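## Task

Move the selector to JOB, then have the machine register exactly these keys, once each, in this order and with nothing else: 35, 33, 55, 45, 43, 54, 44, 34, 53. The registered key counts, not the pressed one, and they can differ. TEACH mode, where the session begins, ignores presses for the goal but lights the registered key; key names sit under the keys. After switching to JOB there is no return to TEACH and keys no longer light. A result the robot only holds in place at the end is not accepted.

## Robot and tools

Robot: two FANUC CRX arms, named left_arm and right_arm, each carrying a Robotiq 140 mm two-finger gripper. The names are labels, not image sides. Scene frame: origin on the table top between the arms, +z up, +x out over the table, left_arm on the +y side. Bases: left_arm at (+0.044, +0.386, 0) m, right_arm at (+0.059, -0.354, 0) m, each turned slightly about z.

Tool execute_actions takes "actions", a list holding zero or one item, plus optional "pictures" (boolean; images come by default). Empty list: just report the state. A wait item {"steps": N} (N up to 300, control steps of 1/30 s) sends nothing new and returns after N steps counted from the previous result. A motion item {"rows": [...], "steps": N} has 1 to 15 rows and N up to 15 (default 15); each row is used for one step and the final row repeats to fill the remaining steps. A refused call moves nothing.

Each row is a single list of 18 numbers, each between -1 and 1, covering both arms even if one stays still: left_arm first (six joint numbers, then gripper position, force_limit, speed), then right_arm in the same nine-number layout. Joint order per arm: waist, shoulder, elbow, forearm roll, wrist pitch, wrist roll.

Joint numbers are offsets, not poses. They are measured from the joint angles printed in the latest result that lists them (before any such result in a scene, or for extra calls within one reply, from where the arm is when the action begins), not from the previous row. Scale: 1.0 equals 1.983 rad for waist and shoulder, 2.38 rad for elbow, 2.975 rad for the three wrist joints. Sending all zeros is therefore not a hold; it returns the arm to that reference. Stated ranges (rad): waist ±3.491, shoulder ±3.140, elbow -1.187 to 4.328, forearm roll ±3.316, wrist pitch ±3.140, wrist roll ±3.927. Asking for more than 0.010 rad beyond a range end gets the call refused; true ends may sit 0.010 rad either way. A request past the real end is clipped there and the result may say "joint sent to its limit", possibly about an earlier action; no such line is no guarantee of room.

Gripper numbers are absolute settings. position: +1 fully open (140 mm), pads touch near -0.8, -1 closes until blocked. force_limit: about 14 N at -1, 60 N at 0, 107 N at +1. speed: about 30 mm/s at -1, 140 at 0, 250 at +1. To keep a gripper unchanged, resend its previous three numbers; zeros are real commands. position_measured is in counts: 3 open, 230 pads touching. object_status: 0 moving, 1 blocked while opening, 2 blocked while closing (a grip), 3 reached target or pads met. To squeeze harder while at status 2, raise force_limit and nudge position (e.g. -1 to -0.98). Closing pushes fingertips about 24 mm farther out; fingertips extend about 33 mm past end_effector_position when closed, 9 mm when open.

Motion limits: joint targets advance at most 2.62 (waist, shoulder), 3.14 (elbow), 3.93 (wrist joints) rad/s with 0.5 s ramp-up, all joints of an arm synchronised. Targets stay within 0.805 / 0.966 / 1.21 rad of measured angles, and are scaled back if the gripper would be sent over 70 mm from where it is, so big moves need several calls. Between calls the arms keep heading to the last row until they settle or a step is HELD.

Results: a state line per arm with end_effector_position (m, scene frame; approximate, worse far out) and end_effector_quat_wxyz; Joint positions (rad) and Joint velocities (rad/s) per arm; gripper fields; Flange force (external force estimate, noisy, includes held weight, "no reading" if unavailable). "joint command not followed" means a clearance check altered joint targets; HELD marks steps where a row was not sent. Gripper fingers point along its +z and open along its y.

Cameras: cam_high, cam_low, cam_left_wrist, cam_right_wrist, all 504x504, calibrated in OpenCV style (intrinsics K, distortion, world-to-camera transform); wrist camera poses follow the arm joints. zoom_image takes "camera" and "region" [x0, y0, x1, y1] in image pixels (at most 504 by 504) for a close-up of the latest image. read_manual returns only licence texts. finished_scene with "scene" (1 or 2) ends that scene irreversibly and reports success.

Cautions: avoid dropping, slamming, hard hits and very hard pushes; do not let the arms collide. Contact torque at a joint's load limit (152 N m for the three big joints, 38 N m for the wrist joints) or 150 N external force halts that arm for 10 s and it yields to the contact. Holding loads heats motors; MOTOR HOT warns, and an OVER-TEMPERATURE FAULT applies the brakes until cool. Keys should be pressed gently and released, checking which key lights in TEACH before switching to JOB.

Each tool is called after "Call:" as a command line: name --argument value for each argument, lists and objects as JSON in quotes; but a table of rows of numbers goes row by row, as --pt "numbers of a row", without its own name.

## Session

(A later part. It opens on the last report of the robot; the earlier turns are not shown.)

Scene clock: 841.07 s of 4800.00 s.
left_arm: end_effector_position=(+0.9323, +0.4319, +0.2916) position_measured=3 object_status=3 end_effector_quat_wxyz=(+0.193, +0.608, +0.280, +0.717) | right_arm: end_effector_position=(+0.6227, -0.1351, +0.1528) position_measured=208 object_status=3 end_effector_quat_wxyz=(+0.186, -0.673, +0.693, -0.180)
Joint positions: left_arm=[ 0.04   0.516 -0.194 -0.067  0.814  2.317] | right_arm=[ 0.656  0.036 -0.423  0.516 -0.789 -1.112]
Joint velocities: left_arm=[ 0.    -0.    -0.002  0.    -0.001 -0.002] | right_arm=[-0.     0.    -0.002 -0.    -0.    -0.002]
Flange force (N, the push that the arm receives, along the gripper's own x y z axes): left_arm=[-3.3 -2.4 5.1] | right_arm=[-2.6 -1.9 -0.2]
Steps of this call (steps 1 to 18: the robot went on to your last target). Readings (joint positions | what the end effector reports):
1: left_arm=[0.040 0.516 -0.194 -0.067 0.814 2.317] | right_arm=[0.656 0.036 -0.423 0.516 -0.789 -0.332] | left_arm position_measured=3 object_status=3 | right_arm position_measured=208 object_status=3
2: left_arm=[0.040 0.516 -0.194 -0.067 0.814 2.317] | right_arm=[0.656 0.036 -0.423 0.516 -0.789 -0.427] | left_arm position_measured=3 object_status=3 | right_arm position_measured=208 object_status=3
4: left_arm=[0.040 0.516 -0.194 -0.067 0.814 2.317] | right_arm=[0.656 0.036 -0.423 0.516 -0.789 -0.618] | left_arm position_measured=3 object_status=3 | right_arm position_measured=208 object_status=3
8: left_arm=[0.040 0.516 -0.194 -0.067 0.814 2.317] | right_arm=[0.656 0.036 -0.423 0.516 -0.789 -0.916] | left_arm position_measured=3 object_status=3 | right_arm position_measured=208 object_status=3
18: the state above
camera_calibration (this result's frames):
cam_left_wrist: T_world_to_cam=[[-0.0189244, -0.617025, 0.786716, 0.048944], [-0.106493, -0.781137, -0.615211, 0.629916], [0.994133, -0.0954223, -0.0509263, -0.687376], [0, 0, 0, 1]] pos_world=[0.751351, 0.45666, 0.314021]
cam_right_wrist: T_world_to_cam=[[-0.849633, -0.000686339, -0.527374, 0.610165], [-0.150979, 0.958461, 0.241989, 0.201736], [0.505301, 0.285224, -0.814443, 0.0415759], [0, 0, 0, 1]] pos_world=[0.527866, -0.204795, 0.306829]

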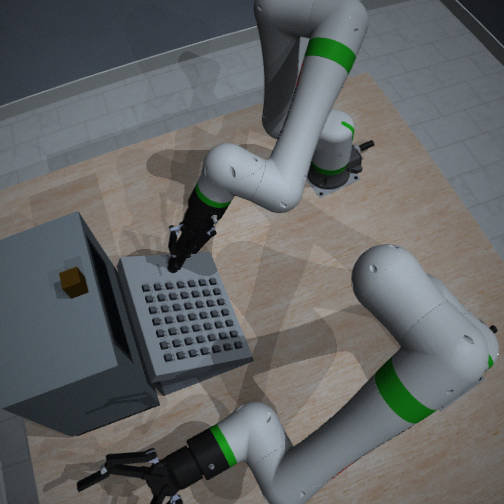

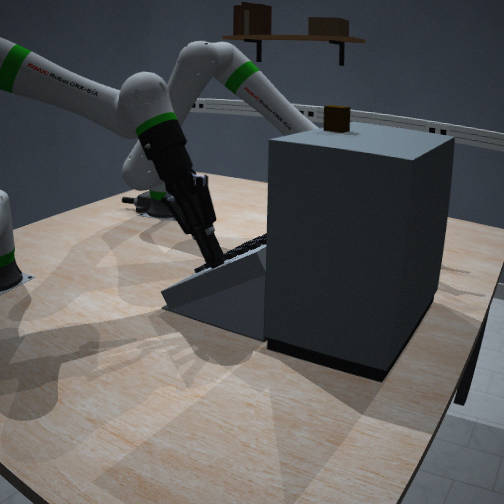

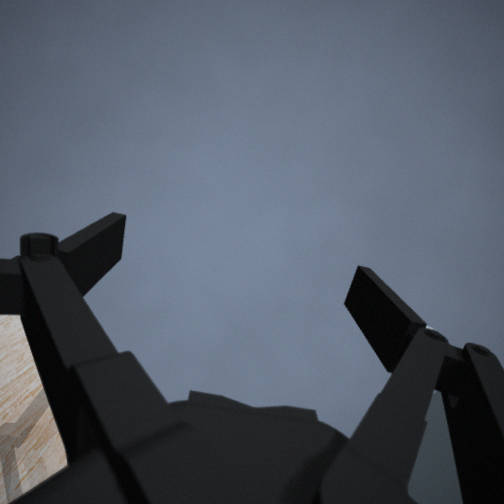

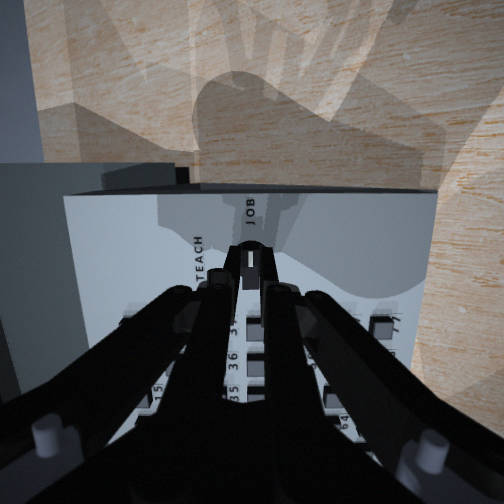

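Call:
execute_actions --actions '[{"rows": [[0,0,0,0,0,0,1,0,0, 0.00383,-0.00687,0.00178,-0.00189,-0.00638,0.00121,-0.5,-1,1],[0,0,0,0,0,0,1,0,0, 0.00383,-0.00687,0.00178,-0.00189,-0.00638,0.00121,-0.5,-1,1],[0,0,0,0,0,0,1,0,0, 0.00383,-0.00687,0.00178,-0.00189,-0.00638,0.00121,-0.5,-1,1],[0,0,0,0,0,0,1,0,0, 0.0711,0.05747,0.04929,0.01242,-0.02264,-0.03928,-0.5,-1,1],[0,0,0,0,0,0,1,0,0, 0.0711,0.05747,0.04929,0.01242,-0.02264,-0.03928,-0.5,-1,1],[0,0,0,0,0,0,1,0,0, 0.0711,0.05747,0.04929,0.01242,-0.02264,-0.03928,-0.5,-1,1],[0,0,0,0,0,0,1,0,0, 0.0711,0.05747,0.04929,0.01242,-0.02264,-0.03928,-0.5,-1,1],[0,0,0,0,0,0,1,0,0, 0.0711,0.05747,0.04929,0.01242,-0.02264,-0.03928,-0.5,-1,1],[0,0,0,0,0,0,1,0,0, 0.0711,0.05747,0.04929,0.01242,-0.02264,-0.03928,-0.5,-1,1],[0,0,0,0,0,0,1,0,0, 0.0711,0.05747,0.04929,0.01242,-0.02264,-0.03928,-1,0,1],[0,0,0,0,0,0,1,0,0, 0.0711,0.05747,0.04929,0.01242,-0.02264,-0.03928,-1,0,1],[0,0,0,0,0,0,1,0,0, 0.0711,0.05747,0.04929,0.01242,-0.02264,-0.03928,-1,0,1],[0,0,0,0,0,0,1,0,0, 0.0711,0.05747,0.04929,0.01242,-0.02264,-0.03928,-1,0,1],[0,0,0,0,0,0,1,0,0, 0.0711,0.05747,0.04929,0.01242,-0.02264,-0.03928,-1,0,1],[0,0,0,0,0,0,1,0,0, 0.066607,0.065178,0.047581,0.014858,-0.015708,-0.040883,-1,0,1]], "steps": 15}]' --pictures false

Call:
execute_actions --actions '[{"steps": 9}]' --pictures true

Scene clock: 961.57 s of 4800.00 s.
left_arm: end_effector_position=(+0.9323, +0.4319, +0.2916) position_measured=3 object_status=3 end_effector_quat_wxyz=(+0.193, +0.608, +0.280, +0.717) | right_arm: end_effector_position=(+0.6158, -0.0432, +0.1533) position_measured=233 object_status=0 end_effector_quat_wxyz=(+0.183, -0.683, +0.683, -0.183)
Joint positions: left_arm=[ 0.04   0.516 -0.194 -0.067  0.814  2.317] | right_arm=[ 0.797  0.15  -0.307  0.553 -0.856 -1.229]
Joint velocities: left_arm=[0.    0.    0.001 0.    0.002 0.   ] | right_arm=[-0.02   0.044  0.001  0.029  0.037 -0.023]
Flange force (N, the push that the arm receives, along the gripper's own x y z axes): left_arm=[-3.0 -0.9 2.1] | right_arm=[0.9 6.8 -6.5]
Steps of this call (steps 1 to 15: the robot went on to your last target; steps 16 to 90: nothing new was sent; then 117.00 s passed at rest; steps 91 to 105: all 15 steps of this action). Readings (joint positions | what the end effector reports):
91: left_arm=[0.040 0.516 -0.194 -0.067 0.814 2.317] | right_arm=[0.657 0.036 -0.423 0.516 -0.789 -1.112] | left_arm position_measured=3 object_status=3 | right_arm position_measured=208 object_status=0
92: left_arm=[0.040 0.516 -0.194 -0.067 0.814 2.317] | right_arm=[0.659 0.033 -0.422 0.514 -0.794 -1.112] | left_arm position_measured=3 object_status=3 | right_arm position_measured=199 object_status=0
94: left_arm=[0.040 0.516 -0.194 -0.067 0.814 2.317] | right_arm=[0.663 0.025 -0.419 0.511 -0.805 -1.110] | left_arm position_measured=3 object_status=3 | right_arm position_measured=192 object_status=0
98: left_arm=[0.040 0.516 -0.194 -0.067 0.814 2.317] | right_arm=[0.717 0.066 -0.375 0.527 -0.830 -1.154] | left_arm position_measured=3 object_status=3 | right_arm position_measured=192 object_status=0
105: the state above

Scene clock: 961.87 s of 4800.00 s.
left_arm: end_effector_position=(+0.9323, +0.4319, +0.2916) position_measured=3 object_status=3 end_effector_quat_wxyz=(+0.193, +0.608, +0.280, +0.717) | right_arm: end_effector_position=(+0.6206, -0.0429, +0.1453) position_measured=233 object_status=3 end_effector_quat_wxyz=(+0.183, -0.683, +0.683, -0.183)
Joint positions: left_arm=[ 0.04   0.516 -0.194 -0.067  0.814  2.317] | right_arm=[ 0.789  0.165 -0.31   0.56  -0.835 -1.234]
Joint velocities: left_arm=[-0.    -0.001 -0.001 -0.     0.002  0.   ] | right_arm=[-0.001  0.002  0.003  0.     0.002  0.   ]
Flange force (N, the push that the arm receives, along the gripper's own x y z axes): left_arm=[-3.3 0.0 5.9] | right_arm=[3.3 5.2 -16.3]
Steps of this call (steps 1 to 9: the robot went on to your last target). Readings (joint positions | what the end effector reports):
1: left_arm=[0.040 0.516 -0.194 -0.067 0.814 2.317] | right_arm=[0.795 0.154 -0.307 0.555 -0.850 -1.230] | left_arm position_measured=3 object_status=3 | right_arm position_measured=233 object_status=0
2: left_arm=[0.040 0.516 -0.194 -0.067 0.814 2.317] | right_arm=[0.792 0.160 -0.309 0.557 -0.843 -1.232] | left_arm position_measured=3 object_status=3 | right_arm position_measured=233 object_status=0
4: left_arm=[0.040 0.516 -0.194 -0.067 0.814 2.317] | right_arm=[0.789 0.165 -0.310 0.559 -0.837 -1.233] | left_arm position_measured=3 object_status=3 | right_arm position_measured=233 object_status=3
8: left_arm=[0.040 0.516 -0.194 -0.067 0.814 2.317] | right_arm=[0.789 0.165 -0.310 0.560 -0.836 -1.234] | left_arm position_measured=3 object_status=3 | right_arm position_measured=233 object_status=3
9: the state above
camera_calibration (this result's frames):
cam_left_wrist: T_world_to_cam=[[-0.0189245, -0.617025, 0.786716, 0.0489439], [-0.106493, -0.781137, -0.615211, 0.629916], [0.994133, -0.0954222, -0.0509261, -0.687376], [0, 0, 0, 1]] pos_world=[0.751351, 0.45666, 0.314021]
cam_right_wrist: T_world_to_cam=[[-0.849262, -0.0298437, -0.527127, 0.603003], [-0.17521, 0.957753, 0.228059, 0.131844], [0.498051, 0.28604, -0.818612, 0.0153646], [0, 0, 0, 1]] pos_world=[0.527556, -0.112673, 0.300368]

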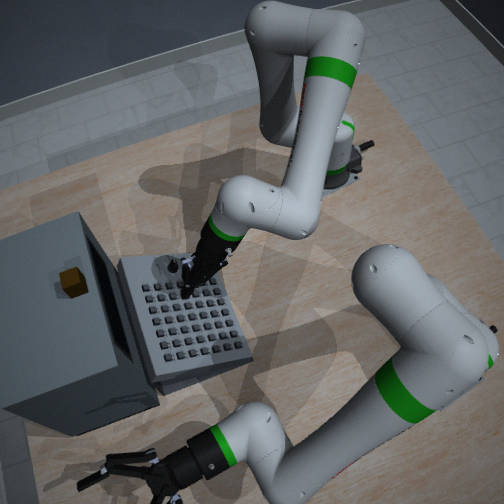

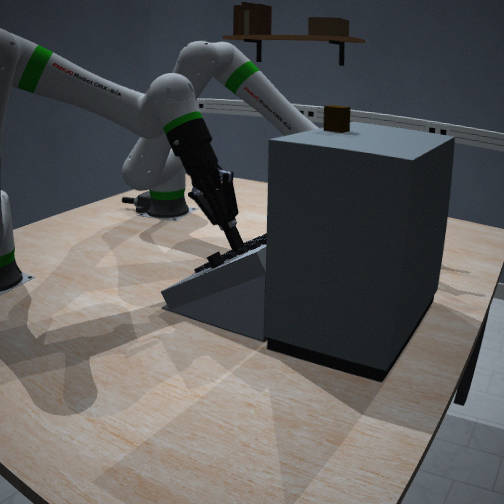

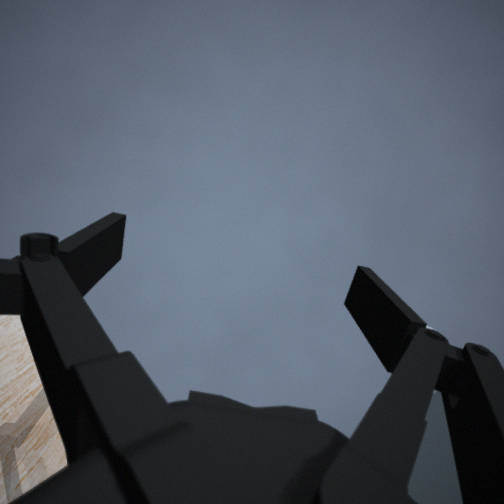

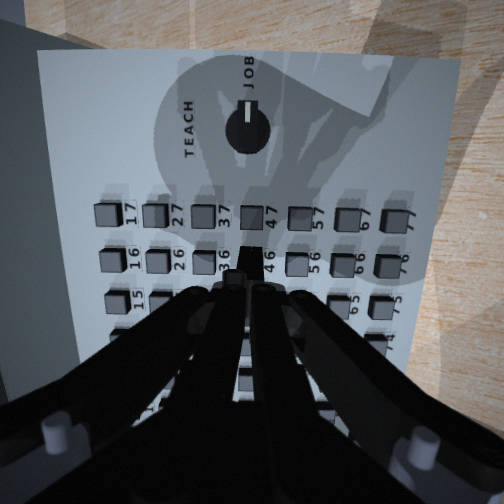

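Call:
execute_actions --actions '[{"rows": [[0,0,0,0,0,0,1,0,0, 0.00374,-0.00642,0.00142,-0.00203,-0.00577,0.00134,-1,0,1],[0,0,0,0,0,0,1,0,0, 0.00374,-0.00642,0.00142,-0.00203,-0.00577,0.00134,-1,0,1],[0,0,0,0,0,0,1,0,0, 0.00374,-0.00642,0.00142,-0.00203,-0.00577,0.00134,-1,0,1],[0,0,0,0,0,0,1,0,0, 0.04396,0.0482,0.05532,0.0004,-0.02424,-0.0207,-1,0,1],[0,0,0,0,0,0,1,0,0, 0.04396,0.0482,0.05532,0.0004,-0.02424,-0.0207,-1,0,1],[0,0,0,0,0,0,1,0,0, 0.04396,0.0482,0.05532,0.0004,-0.02424,-0.0207,-1,0,1],[0,0,0,0,0,0,1,0,0, 0.04396,0.0482,0.05532,0.0004,-0.02424,-0.0207,-1,0,1],[0,0,0,0,0,0,1,0,0, 0.04396,0.0482,0.05532,0.0004,-0.02424,-0.0207,-1,0,1],[0,0,0,0,0,0,1,0,0, 0.04396,0.0482,0.05532,0.0004,-0.02424,-0.0207,-1,0,1],[0,0,0,0,0,0,1,0,0, 0.04396,0.0482,0.05532,0.0004,-0.02424,-0.0207,-1,0,1],[0,0,0,0,0,0,1,0,0, 0.04396,0.0482,0.05532,0.0004,-0.02424,-0.0207,-1,0,1],[0,0,0,0,0,0,1,0,0, 0.04396,0.0482,0.05532,0.0004,-0.02424,-0.0207,-1,0,1],[0,0,0,0,0,0,1,0,0, 0.040433,0.053907,0.053875,0.002053,-0.018916,-0.021768,-1,0,1]], "steps": 15}]' --pictures false

Call:
execute_actions --actions '[{"steps": 7}]' --pictures true

Call:
execute_actions --actions '[{"rows": [[0,0,0,0,0,0,1,0,0, 0.00356,-0.00575,0.00145,-0.00167,-0.00537,0.00108,-1,0,1],[0,0,0,0,0,0,1,0,0, 0.00356,-0.00575,0.00145,-0.00167,-0.00537,0.00108,-1,0,1],[0,0,0,0,0,0,1,0,0, 0.01063,-0.10089,-0.13286,0.0203,0.02888,-0.03597,-1,0,1],[0,0,0,0,0,0,1,0,0, 0.01063,-0.10089,-0.13286,0.0203,0.02888,-0.03597,-1,0,1],[0,0,0,0,0,0,1,0,0, 0.01063,-0.10089,-0.13286,0.0203,0.02888,-0.03597,-1,0,1],[0,0,0,0,0,0,1,0,0, 0.01063,-0.10089,-0.13286,0.0203,0.02888,-0.03597,-1,0,1],[0,0,0,0,0,0,1,0,0, 0.01063,-0.10089,-0.13286,0.0203,0.02888,-0.03597,-1,0,1],[0,0,0,0,0,0,1,0,0, 0.01063,-0.10089,-0.13286,0.0203,0.02888,-0.03597,-1,0,1],[0,0,0,0,0,0,1,0,0, 0.01063,-0.10089,-0.13286,0.0203,0.02888,-0.03597,-1,0,1],[0,0,0,0,0,0,1,0,0, 0.01063,-0.10089,-0.13286,0.0203,0.02888,-0.03597,-1,0,1],[0,0,0,0,0,0,1,0,0, 0.01063,-0.10089,-0.13286,0.0203,0.02888,-0.03597,-1,0,1],[0,0,0,0,0,0,1,0,0, 0.01063,-0.10089,-0.13286,0.0203,0.02888,-0.03597,-1,0,1],[0,0,0,0,0,0,1,0,0, 0.01063,-0.10089,-0.13286,0.0203,0.02888,-0.03597,-1,0,1],[0,0,0,0,0,0,1,0,0, 0.01063,-0.10089,-0.13286,0.0203,0.02888,-0.03597,-1,0,1],[0,0,0,0,0,0,1,0,0, 0.005653,-0.093525,-0.134703,0.023607,0.035673,-0.038097,-1,0,1]], "steps": 15}]' --pictures false

Call:
execute_actions --actions '[{"steps": 11}]' --pictures true

Call:
execute_actions --actions '[{"rows": [[0,0,0,0,0,0,1,0,0, 0.00476,-0.00705,0.00177,-0.00316,-0.0065,0.00204,-1,0,1],[0,0,0,0,0,0,1,0,0, 0.00476,-0.00705,0.00177,-0.00316,-0.0065,0.00204,-1,0,1],[0,0,0,0,0,0,1,0,0, 0.00476,-0.00705,0.00177,-0.00316,-0.0065,0.00204,-1,0,1],[0,0,0,0,0,0,1,0,0, -0.02011,0.01243,0.04126,-0.01559,-0.01367,0.03266,-1,0,1],[0,0,0,0,0,0,1,0,0, -0.02011,0.01243,0.04126,-0.01559,-0.01367,0.03266,-1,0,1],[0,0,0,0,0,0,1,0,0, -0.02011,0.01243,0.04126,-0.01559,-0.01367,0.03266,-1,0,1],[0,0,0,0,0,0,1,0,0, -0.02011,0.01243,0.04126,-0.01559,-0.01367,0.03266,-1,0,1],[0,0,0,0,0,0,1,0,0, -0.02011,0.01243,0.04126,-0.01559,-0.01367,0.03266,-1,0,1],[0,0,0,0,0,0,1,0,0, -0.02011,0.01243,0.04126,-0.01559,-0.01367,0.03266,-1,0,1],[0,0,0,0,0,0,1,0,0, -0.02011,0.01243,0.04126,-0.01559,-0.01367,0.03266,-1,0,1],[0,0,0,0,0,0,1,0,0, -0.02011,0.01243,0.04126,-0.01559,-0.01367,0.03266,-1,0,1],[0,0,0,0,0,0,1,0,0, -0.024293,0.01913,0.039709,-0.013025,-0.007595,0.030985,-1,0,1]], "steps": 15}]' --pictures false

Call:
execute_actions --actions '[{"steps": 6}]' --pictures true

Call:
execute_actions --actions '[{"rows": [[0,0,0,0,0,0,1,0,0, 0.0042,-0.00675,0.00156,-0.00258,-0.00611,0.00169,-1,0,1],[0,0,0,0,0,0,1,0,0, 0.0042,-0.00675,0.00156,-0.00258,-0.00611,0.00169,-1,0,1],[0,0,0,0,0,0,1,0,0, 0.0042,-0.00675,0.00156,-0.00258,-0.00611,0.00169,-1,0,1],[0,0,0,0,0,0,1,0,0, 0.04387,0.0501,0.05624,-0.00151,-0.02386,-0.01946,-1,0,1],[0,0,0,0,0,0,1,0,0, 0.04387,0.0501,0.05624,-0.00151,-0.02386,-0.01946,-1,0,1],[0,0,0,0,0,0,1,0,0, 0.04387,0.0501,0.05624,-0.00151,-0.02386,-0.01946,-1,0,1],[0,0,0,0,0,0,1,0,0, 0.04387,0.0501,0.05624,-0.00151,-0.02386,-0.01946,-1,0,1],[0,0,0,0,0,0,1,0,0, 0.04387,0.0501,0.05624,-0.00151,-0.02386,-0.01946,-1,0,1],[0,0,0,0,0,0,1,0,0, 0.04387,0.0501,0.05624,-0.00151,-0.02386,-0.01946,-1,0,1],[0,0,0,0,0,0,1,0,0, 0.04387,0.0501,0.05624,-0.00151,-0.02386,-0.01946,-1,0,1],[0,0,0,0,0,0,1,0,0, 0.04387,0.0501,0.05624,-0.00151,-0.02386,-0.01946,-1,0,1],[0,0,0,0,0,0,1,0,0, 0.04387,0.0501,0.05624,-0.00151,-0.02386,-0.01946,-1,0,1],[0,0,0,0,0,0,1,0,0, 0.040051,0.056087,0.054831,0.000639,-0.018379,-0.020843,-1,0,1]], "steps": 15}]' --pictures false

Call:
execute_actions --actions '[{"steps": 7}]' --pictures true

Scene clock: 1059.27 s of 4800.00 s.
left_arm: end_effector_position=(+0.9323, +0.4319, +0.2916) position_measured=3 object_status=3 end_effector_quat_wxyz=(+0.193, +0.608, +0.280, +0.717) | right_arm: end_effector_position=(+0.6180, +0.0254, +0.1475) position_measured=233 object_status=3 end_effector_quat_wxyz=(+0.183, -0.683, +0.683, -0.183)
Joint positions: left_arm=[ 0.04   0.516 -0.194 -0.067  0.814  2.317] | right_arm=[ 0.871  0.268 -0.181  0.564 -0.897 -1.297]
Joint velocities: left_arm=[-0.001  0.    -0.001  0.    -0.    -0.001] | right_arm=[-0.059  0.101 -0.033  0.04   0.132 -0.025]
Flange force (N, the push that the arm receives, along the gripper's own x y z axes): left_arm=[-3.3 -1.8 3.5] | right_arm=[-3.1 4.9 3.3]
Steps of this call (steps 1 to 30: the robot went on to your last target; steps 31 to 90: nothing new was sent; then 93.90 s passed at rest; steps 91 to 105: all 15 steps of this action). Readings (joint positions | what the end effector reports):
91: left_arm=[0.040 0.516 -0.194 -0.067 0.814 2.317] | right_arm=[0.789 0.165 -0.310 0.560 -0.835 -1.234] | left_arm position_measured=3 object_status=3 | right_arm position_measured=233 object_status=3
92: left_arm=[0.040 0.516 -0.194 -0.067 0.814 2.317] | right_arm=[0.790 0.162 -0.310 0.558 -0.840 -1.234] | left_arm position_measured=3 object_status=3 | right_arm position_measured=233 object_status=3
94: left_arm=[0.040 0.516 -0.194 -0.067 0.814 2.317] | right_arm=[0.795 0.155 -0.307 0.555 -0.850 -1.231] | left_arm position_measured=3 object_status=3 | right_arm position_measured=233 object_status=3
98: left_arm=[0.040 0.516 -0.194 -0.067 0.814 2.317] | right_arm=[0.835 0.197 -0.247 0.559 -0.883 -1.260] | left_arm position_measured=3 object_status=3 | right_arm position_measured=233 object_status=3
105: the state above

Scene clock: 1059.50 s of 4800.00 s.
left_arm: end_effector_position=(+0.9323, +0.4319, +0.2916) position_measured=3 object_status=3 end_effector_quat_wxyz=(+0.193, +0.608, +0.280, +0.717) | right_arm: end_effector_position=(+0.6193, +0.0254, +0.1454) position_measured=233 object_status=3 end_effector_quat_wxyz=(+0.183, -0.683, +0.683, -0.183)
Joint positions: left_arm=[ 0.04   0.516 -0.194 -0.067  0.814  2.317] | right_arm=[ 0.869  0.272 -0.182  0.566 -0.892 -1.298]
Joint velocities: left_arm=[ 0.    -0.001 -0.002  0.     0.     0.002] | right_arm=[-0.001  0.001  0.001  0.     0.001  0.   ]
Flange force (N, the push that the arm receives, along the gripper's own x y z axes): left_arm=[-3.0 -2.5 3.7] | right_arm=[1.6 7.0 -13.5]
Steps of this call (steps 1 to 7: the robot went on to your last target). Readings (joint positions | what the end effector reports):
1: left_arm=[0.040 0.516 -0.194 -0.067 0.814 2.317] | right_arm=[0.870 0.271 -0.181 0.565 -0.894 -1.298] | left_arm position_measured=3 object_status=3 | right_arm position_measured=233 object_status=3
2: left_arm=[0.040 0.516 -0.194 -0.067 0.814 2.317] | right_arm=[0.869 0.271 -0.182 0.566 -0.893 -1.298] | left_arm position_measured=3 object_status=3 | right_arm position_measured=233 object_status=3
4: left_arm=[0.040 0.516 -0.194 -0.067 0.814 2.317] | right_arm=[0.869 0.272 -0.182 0.566 -0.892 -1.298] | left_arm position_measured=3 object_status=3 | right_arm position_measured=233 object_status=3
7: the state above
camera_calibration (this result's frames):
cam_left_wrist: T_world_to_cam=[[-0.0189244, -0.617025, 0.786716, 0.0489439], [-0.106493, -0.781137, -0.615211, 0.629916], [0.994133, -0.0954223, -0.0509263, -0.687376], [0, 0, 0, 1]] pos_world=[0.751351, 0.45666, 0.314021]
cam_right_wrist: T_world_to_cam=[[-0.849246, -0.0298514, -0.527153, 0.603958], [-0.175259, 0.957732, 0.228108, 0.0662796], [0.498062, 0.286108, -0.818582, -0.00348686], [0, 0, 0, 1]] pos_world=[0.526262, -0.0444515, 0.300405]

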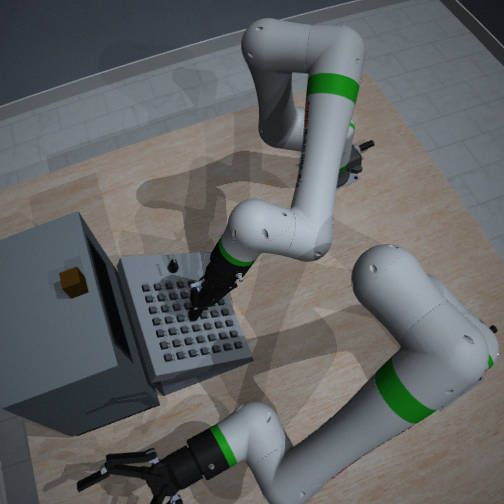

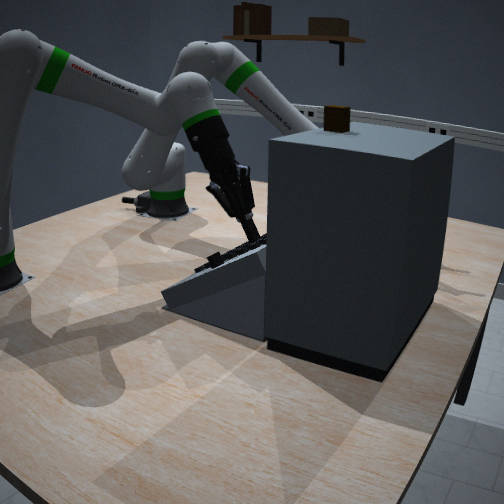

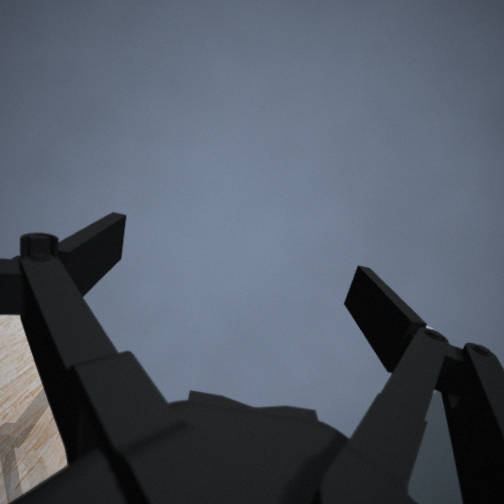

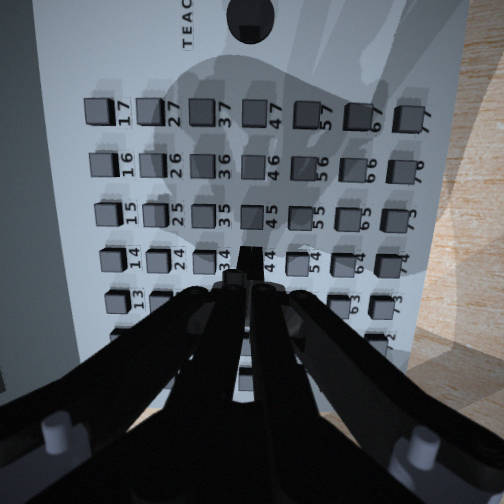

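Scene clock: 1060.00 s of 4800.00 s.
left_arm: end_effector_position=(+0.9323, +0.4319, +0.2916) position_measured=3 object_status=3 end_effector_quat_wxyz=(+0.193, +0.608, +0.280, +0.717) | right_arm: end_effector_position=(+0.5597, -0.0411, +0.1197) position_measured=233 object_status=3 end_effector_quat_wxyz=(+0.184, -0.683, +0.683, -0.183)
Joint positions: left_arm=[ 0.04   0.516 -0.194 -0.067  0.814  2.317] | right_arm=[ 0.889  0.079 -0.485  0.624 -0.81  -1.401]
Joint velocities: left_arm=[-0.     0.001 -0.001  0.    -0.     0.001] | right_arm=[-0.001 -0.189 -0.388  0.098  0.16  -0.143]
Flange force (N, the push that the arm receives, along the gripper's own x y z axes): left_arm=[-0.7 -2.5 2.4] | right_arm=[11.8 16.8 -2.8]
Steps of this call (steps 1 to 15: all 15 steps of this action). Readings (joint positions | what the end effector reports):
1: left_arm=[0.040 0.516 -0.194 -0.067 0.814 2.317] | right_arm=[0.869 0.272 -0.182 0.566 -0.892 -1.298] | left_arm position_measured=3 object_status=3 | right_arm position_measured=233 object_status=3
2: left_arm=[0.040 0.516 -0.194 -0.067 0.814 2.317] | right_arm=[0.871 0.270 -0.181 0.565 -0.896 -1.298] | left_arm position_measured=3 object_status=3 | right_arm position_measured=233 object_status=3
4: left_arm=[0.040 0.516 -0.194 -0.067 0.814 2.317] | right_arm=[0.875 0.257 -0.183 0.563 -0.903 -1.298] | left_arm position_measured=3 object_status=3 | right_arm position_measured=233 object_status=3
8: left_arm=[0.040 0.516 -0.194 -0.067 0.814 2.317] | right_arm=[0.882 0.191 -0.267 0.581 -0.878 -1.330] | left_arm position_measured=3 object_status=3 | right_arm position_measured=233 object_status=3
15: the state above

Scene clock: 1060.37 s of 4800.00 s.
left_arm: end_effector_position=(+0.9323, +0.4319, +0.2916) position_measured=3 object_status=3 end_effector_quat_wxyz=(+0.193, +0.608, +0.280, +0.717) | right_arm: end_effector_position=(+0.5612, -0.0442, +0.1102) position_measured=233 object_status=3 end_effector_quat_wxyz=(+0.183, -0.683, +0.683, -0.183)
Joint positions: left_arm=[ 0.04   0.516 -0.194 -0.067  0.814  2.317] | right_arm=[ 0.88   0.086 -0.502  0.636 -0.786 -1.412]
Joint velocities: left_arm=[-0.    -0.001  0.001 -0.     0.001  0.   ] | right_arm=[-0.001  0.001 -0.002  0.     0.    -0.   ]
Flange force (N, the push that the arm receives, along the gripper's own x y z axes): left_arm=[-0.3 -3.7 -0.1] | right_arm=[-5.6 -2.3 -4.6]
Steps of this call (steps 1 to 11: the robot went on to your last target). Readings (joint positions | what the end effector reports):
1: left_arm=[0.040 0.516 -0.194 -0.067 0.814 2.317] | right_arm=[0.888 0.075 -0.495 0.628 -0.802 -1.406] | left_arm position_measured=3 object_status=3 | right_arm position_measured=233 object_status=3
2: left_arm=[0.040 0.516 -0.194 -0.067 0.814 2.317] | right_arm=[0.885 0.077 -0.500 0.632 -0.795 -1.409] | left_arm position_measured=3 object_status=3 | right_arm position_measured=233 object_status=3
4: left_arm=[0.040 0.516 -0.194 -0.067 0.814 2.317] | right_arm=[0.881 0.085 -0.502 0.635 -0.787 -1.411] | left_arm position_measured=3 object_status=3 | right_arm position_measured=233 object_status=3
8: left_arm=[0.040 0.516 -0.194 -0.067 0.814 2.317] | right_arm=[0.880 0.086 -0.502 0.636 -0.786 -1.412] | left_arm position_measured=3 object_status=3 | right_arm position_measured=233 object_status=3
11: the state above
camera_calibration (this result's frames):
cam_left_wrist: T_world_to_cam=[[-0.0189248, -0.617025, 0.786716, 0.048944], [-0.106493, -0.781137, -0.615211, 0.629916], [0.994133, -0.0954225, -0.050926, -0.687376], [0, 0, 0, 1]] pos_world=[0.751351, 0.456659, 0.314021]
cam_right_wrist: T_world_to_cam=[[-0.849252, -0.0298978, -0.527141, 0.534], [-0.175416, 0.95766, 0.228289, 0.130839], [0.497996, 0.286344, -0.81854, 0.0166143], [0, 0, 0, 1]] pos_world=[0.468178, -0.114092, 0.265224]

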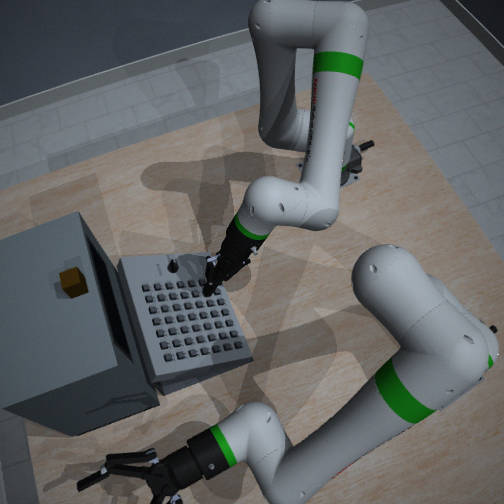

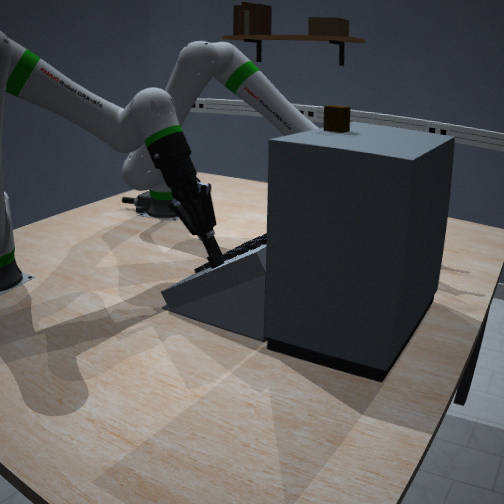

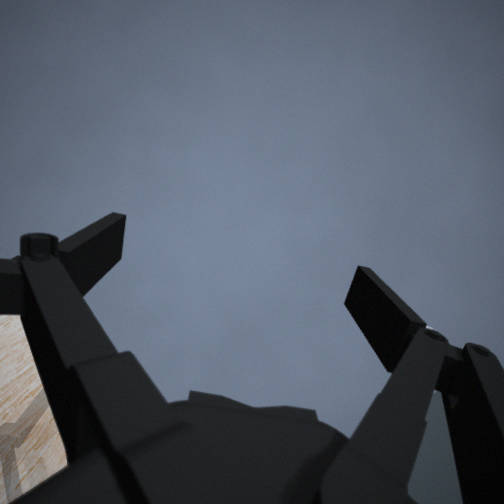

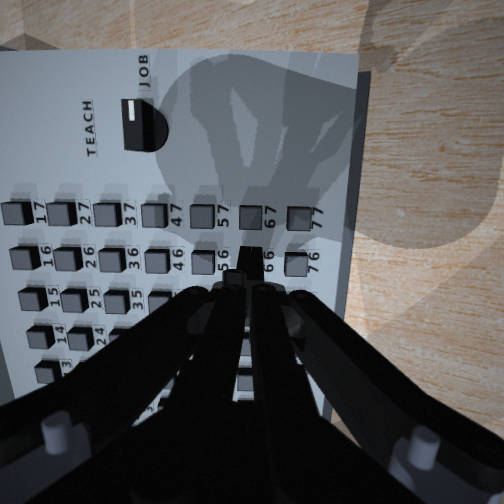

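Scene clock: 1060.87 s of 4800.00 s.
left_arm: end_effector_position=(+0.9323, +0.4319, +0.2916) position_measured=3 object_status=3 end_effector_quat_wxyz=(+0.193, +0.608, +0.280, +0.717) | right_arm: end_effector_position=(+0.5907, -0.0435, +0.1288) position_measured=233 object_status=3 end_effector_quat_wxyz=(+0.183, -0.683, +0.683, -0.183)
Joint positions: left_arm=[ 0.04   0.516 -0.194 -0.067  0.814  2.317] | right_arm=[ 0.833  0.123 -0.407  0.596 -0.811 -1.318]
Joint velocities: left_arm=[ 0.    -0.    -0.001 -0.     0.    -0.001] | right_arm=[-0.032  0.052 -0.013  0.03   0.068 -0.025]
Flange force (N, the push that the arm receives, along the gripper's own x y z axes): left_arm=[-1.0 -3.3 4.2] | right_arm=[-5.9 -1.9 9.9]
Steps of this call (steps 1 to 15: all 15 steps of this action). Readings (joint positions | what the end effector reports):
1: left_arm=[0.040 0.516 -0.194 -0.067 0.814 2.317] | right_arm=[0.880 0.086 -0.502 0.636 -0.786 -1.412] | left_arm position_measured=3 object_status=3 | right_arm position_measured=233 object_status=3
2: left_arm=[0.040 0.516 -0.194 -0.067 0.814 2.317] | right_arm=[0.882 0.084 -0.502 0.634 -0.790 -1.411] | left_arm position_measured=3 object_status=3 | right_arm position_measured=233 object_status=3
4: left_arm=[0.040 0.516 -0.194 -0.067 0.814 2.317] | right_arm=[0.888 0.075 -0.499 0.628 -0.802 -1.407] | left_arm position_measured=3 object_status=3 | right_arm position_measured=233 object_status=3
8: left_arm=[0.040 0.516 -0.194 -0.067 0.814 2.317] | right_arm=[0.860 0.095 -0.439 0.602 -0.820 -1.348] | left_arm position_measured=3 object_status=3 | right_arm position_measured=233 object_status=3
15: the state above

Scene clock: 1061.07 s of 4800.00 s.
left_arm: end_effector_position=(+0.9323, +0.4319, +0.2916) position_measured=3 object_status=3 end_effector_quat_wxyz=(+0.193, +0.608, +0.280, +0.717) | right_arm: end_effector_position=(+0.5913, -0.0435, +0.1280) position_measured=233 object_status=3 end_effector_quat_wxyz=(+0.183, -0.683, +0.683, -0.183)
Joint positions: left_arm=[ 0.04   0.516 -0.194 -0.067  0.814  2.317] | right_arm=[ 0.832  0.124 -0.408  0.597 -0.808 -1.319]
Joint velocities: left_arm=[-0.    -0.     0.001 -0.    -0.001  0.   ] | right_arm=[-0.     0.    -0.002  0.     0.    -0.001]
Flange force (N, the push that the arm receives, along the gripper's own x y z axes): left_arm=[-4.3 1.9 2.0] | right_arm=[1.6 9.2 -11.7]
Steps of this call (steps 1 to 6: the robot went on to your last target). Readings (joint positions | what the end effector reports):
1: left_arm=[0.040 0.516 -0.194 -0.067 0.814 2.317] | right_arm=[0.832 0.124 -0.408 0.597 -0.810 -1.319] | left_arm position_measured=3 object_status=3 | right_arm position_measured=233 object_status=3
2: left_arm=[0.040 0.516 -0.194 -0.067 0.814 2.317] | right_arm=[0.832 0.124 -0.408 0.597 -0.809 -1.319] | left_arm position_measured=3 object_status=3 | right_arm position_measured=233 object_status=3
4: left_arm=[0.040 0.516 -0.194 -0.067 0.814 2.317] | right_arm=[0.832 0.124 -0.408 0.597 -0.809 -1.319] | left_arm position_measured=3 object_status=3 | right_arm position_measured=233 object_status=3
6: the state above
camera_calibration (this result's frames):
cam_left_wrist: T_world_to_cam=[[-0.0189246, -0.617025, 0.786716, 0.048944], [-0.106493, -0.781137, -0.615211, 0.629916], [0.994133, -0.0954224, -0.0509261, -0.687376], [0, 0, 0, 1]] pos_world=[0.751351, 0.456659, 0.314021]
cam_right_wrist: T_world_to_cam=[[-0.849189, -0.0300161, -0.527236, 0.568914], [-0.175507, 0.957675, 0.228158, 0.131419], [0.498072, 0.286283, -0.818515, 0.0159635], [0, 0, 0, 1]] pos_world=[0.498229, -0.113351, 0.283034]

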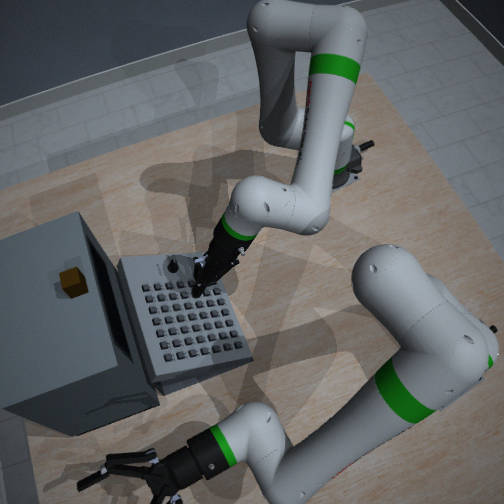

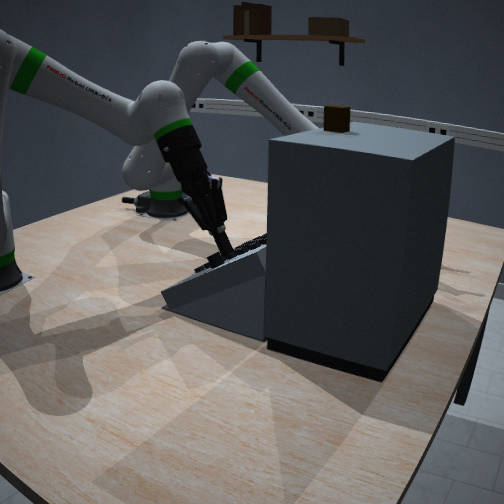

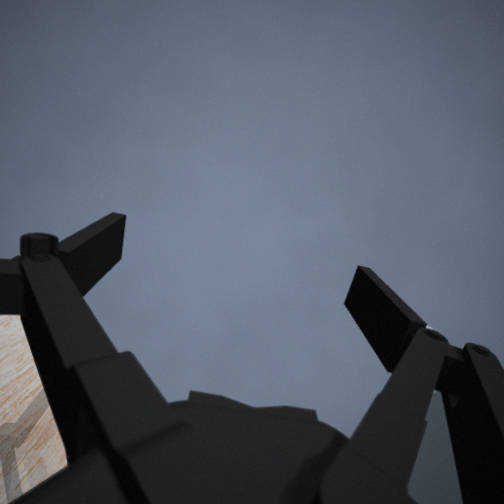

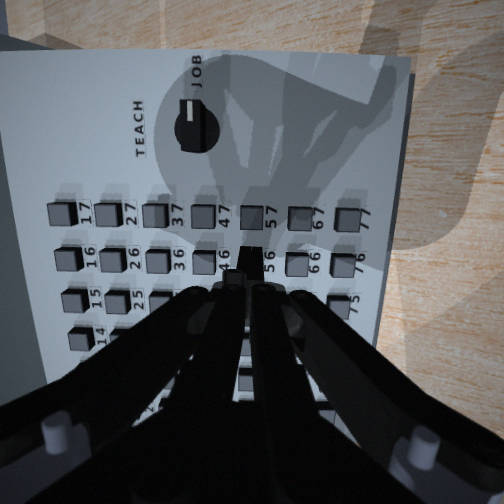

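Scene clock: 1061.57 s of 4800.00 s.
left_arm: end_effector_position=(+0.9323, +0.4319, +0.2916) position_measured=3 object_status=3 end_effector_quat_wxyz=(+0.193, +0.608, +0.280, +0.717) | right_arm: end_effector_position=(+0.5887, +0.0247, +0.1301) position_measured=233 object_status=3 end_effector_quat_wxyz=(+0.183, -0.683, +0.683, -0.183)
Joint positions: left_arm=[ 0.04   0.516 -0.194 -0.067  0.814  2.317] | right_arm=[ 0.914  0.232 -0.276  0.597 -0.869 -1.38 ]
Joint velocities: left_arm=[ 0.001  0.     0.    -0.    -0.    -0.001] | right_arm=[-0.066  0.101 -0.029  0.05   0.136 -0.032]
Flange force (N, the push that the arm receives, along the gripper's own x y z axes): left_arm=[-4.9 -2.8 5.8] | right_arm=[-6.4 3.4 9.7]
Steps of this call (steps 1 to 15: all 15 steps of this action). Readings (joint positions | what the end effector reports):
1: left_arm=[0.040 0.516 -0.194 -0.067 0.814 2.317] | right_arm=[0.832 0.124 -0.408 0.597 -0.808 -1.319] | left_arm position_measured=3 object_status=3 | right_arm position_measured=233 object_status=3
2: left_arm=[0.040 0.516 -0.194 -0.067 0.814 2.317] | right_arm=[0.834 0.122 -0.407 0.596 -0.812 -1.319] | left_arm position_measured=3 object_status=3 | right_arm position_measured=233 object_status=3
4: left_arm=[0.040 0.516 -0.194 -0.067 0.814 2.317] | right_arm=[0.839 0.113 -0.404 0.591 -0.824 -1.316] | left_arm position_measured=3 object_status=3 | right_arm position_measured=233 object_status=3
8: left_arm=[0.040 0.516 -0.194 -0.067 0.814 2.317] | right_arm=[0.878 0.154 -0.345 0.592 -0.856 -1.342] | left_arm position_measured=3 object_status=3 | right_arm position_measured=233 object_status=3
15: the state above

Scene clock: 1061.80 s of 4800.00 s.
left_arm: end_effector_position=(+0.9323, +0.4319, +0.2916) position_measured=3 object_status=3 end_effector_quat_wxyz=(+0.193, +0.608, +0.280, +0.717) | right_arm: end_effector_position=(+0.5900, +0.0247, +0.1280) position_measured=233 object_status=3 end_effector_quat_wxyz=(+0.184, -0.683, +0.683, -0.183)
Joint positions: left_arm=[ 0.04   0.516 -0.194 -0.067  0.814  2.317] | right_arm=[ 0.912  0.235 -0.277  0.599 -0.863 -1.381]
Joint velocities: left_arm=[ 0.001  0.    -0.001  0.     0.001  0.   ] | right_arm=[ 0.001  0.001 -0.001  0.     0.001  0.   ]
Flange force (N, the push that the arm receives, along the gripper's own x y z axes): left_arm=[-2.6 -1.5 2.5] | right_arm=[1.4 5.3 -14.2]
Steps of this call (steps 1 to 7: the robot went on to your last target). Readings (joint positions | what the end effector reports):
1: left_arm=[0.040 0.516 -0.194 -0.067 0.814 2.317] | right_arm=[0.913 0.234 -0.277 0.598 -0.866 -1.381] | left_arm position_measured=3 object_status=3 | right_arm position_measured=233 object_status=3
2: left_arm=[0.040 0.516 -0.194 -0.067 0.814 2.317] | right_arm=[0.912 0.235 -0.277 0.599 -0.864 -1.381] | left_arm position_measured=3 object_status=3 | right_arm position_measured=233 object_status=3
4: left_arm=[0.040 0.516 -0.194 -0.067 0.814 2.317] | right_arm=[0.912 0.235 -0.277 0.599 -0.863 -1.381] | left_arm position_measured=3 object_status=3 | right_arm position_measured=233 object_status=3
7: the state above
camera_calibration (this result's frames):
cam_left_wrist: T_world_to_cam=[[-0.0189247, -0.617025, 0.786716, 0.0489441], [-0.106493, -0.781137, -0.615211, 0.629916], [0.994133, -0.0954223, -0.050926, -0.687376], [0, 0, 0, 1]] pos_world=[0.751351, 0.45666, 0.314021]
cam_right_wrist: T_world_to_cam=[[-0.84918, -0.0300255, -0.527249, 0.569864], [-0.175552, 0.957656, 0.228205, 0.0658699], [0.498071, 0.286347, -0.818493, -0.00295096], [0, 0, 0, 1]] pos_world=[0.496951, -0.0451252, 0.283013]

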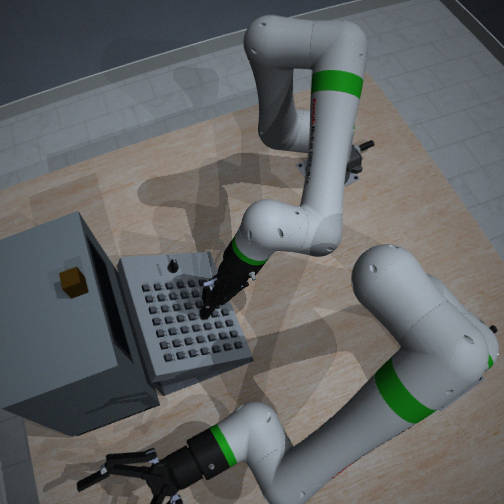

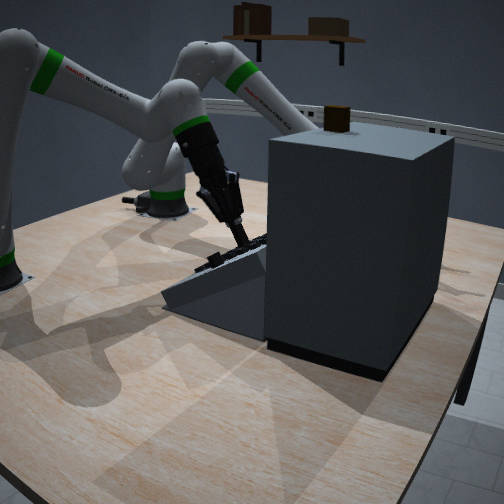

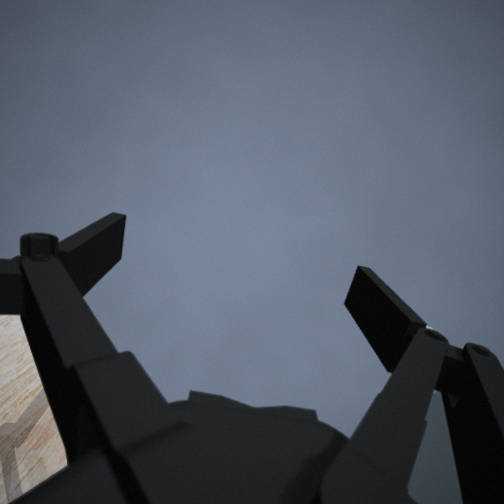

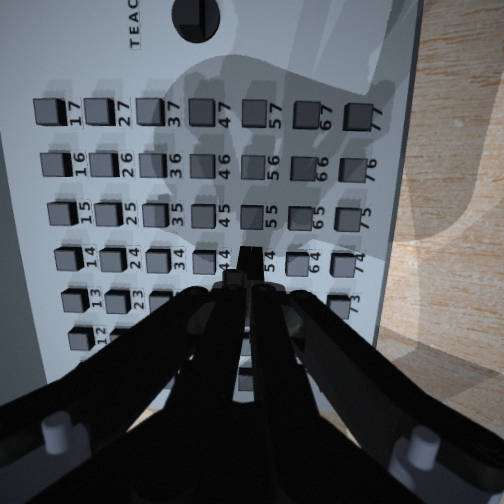

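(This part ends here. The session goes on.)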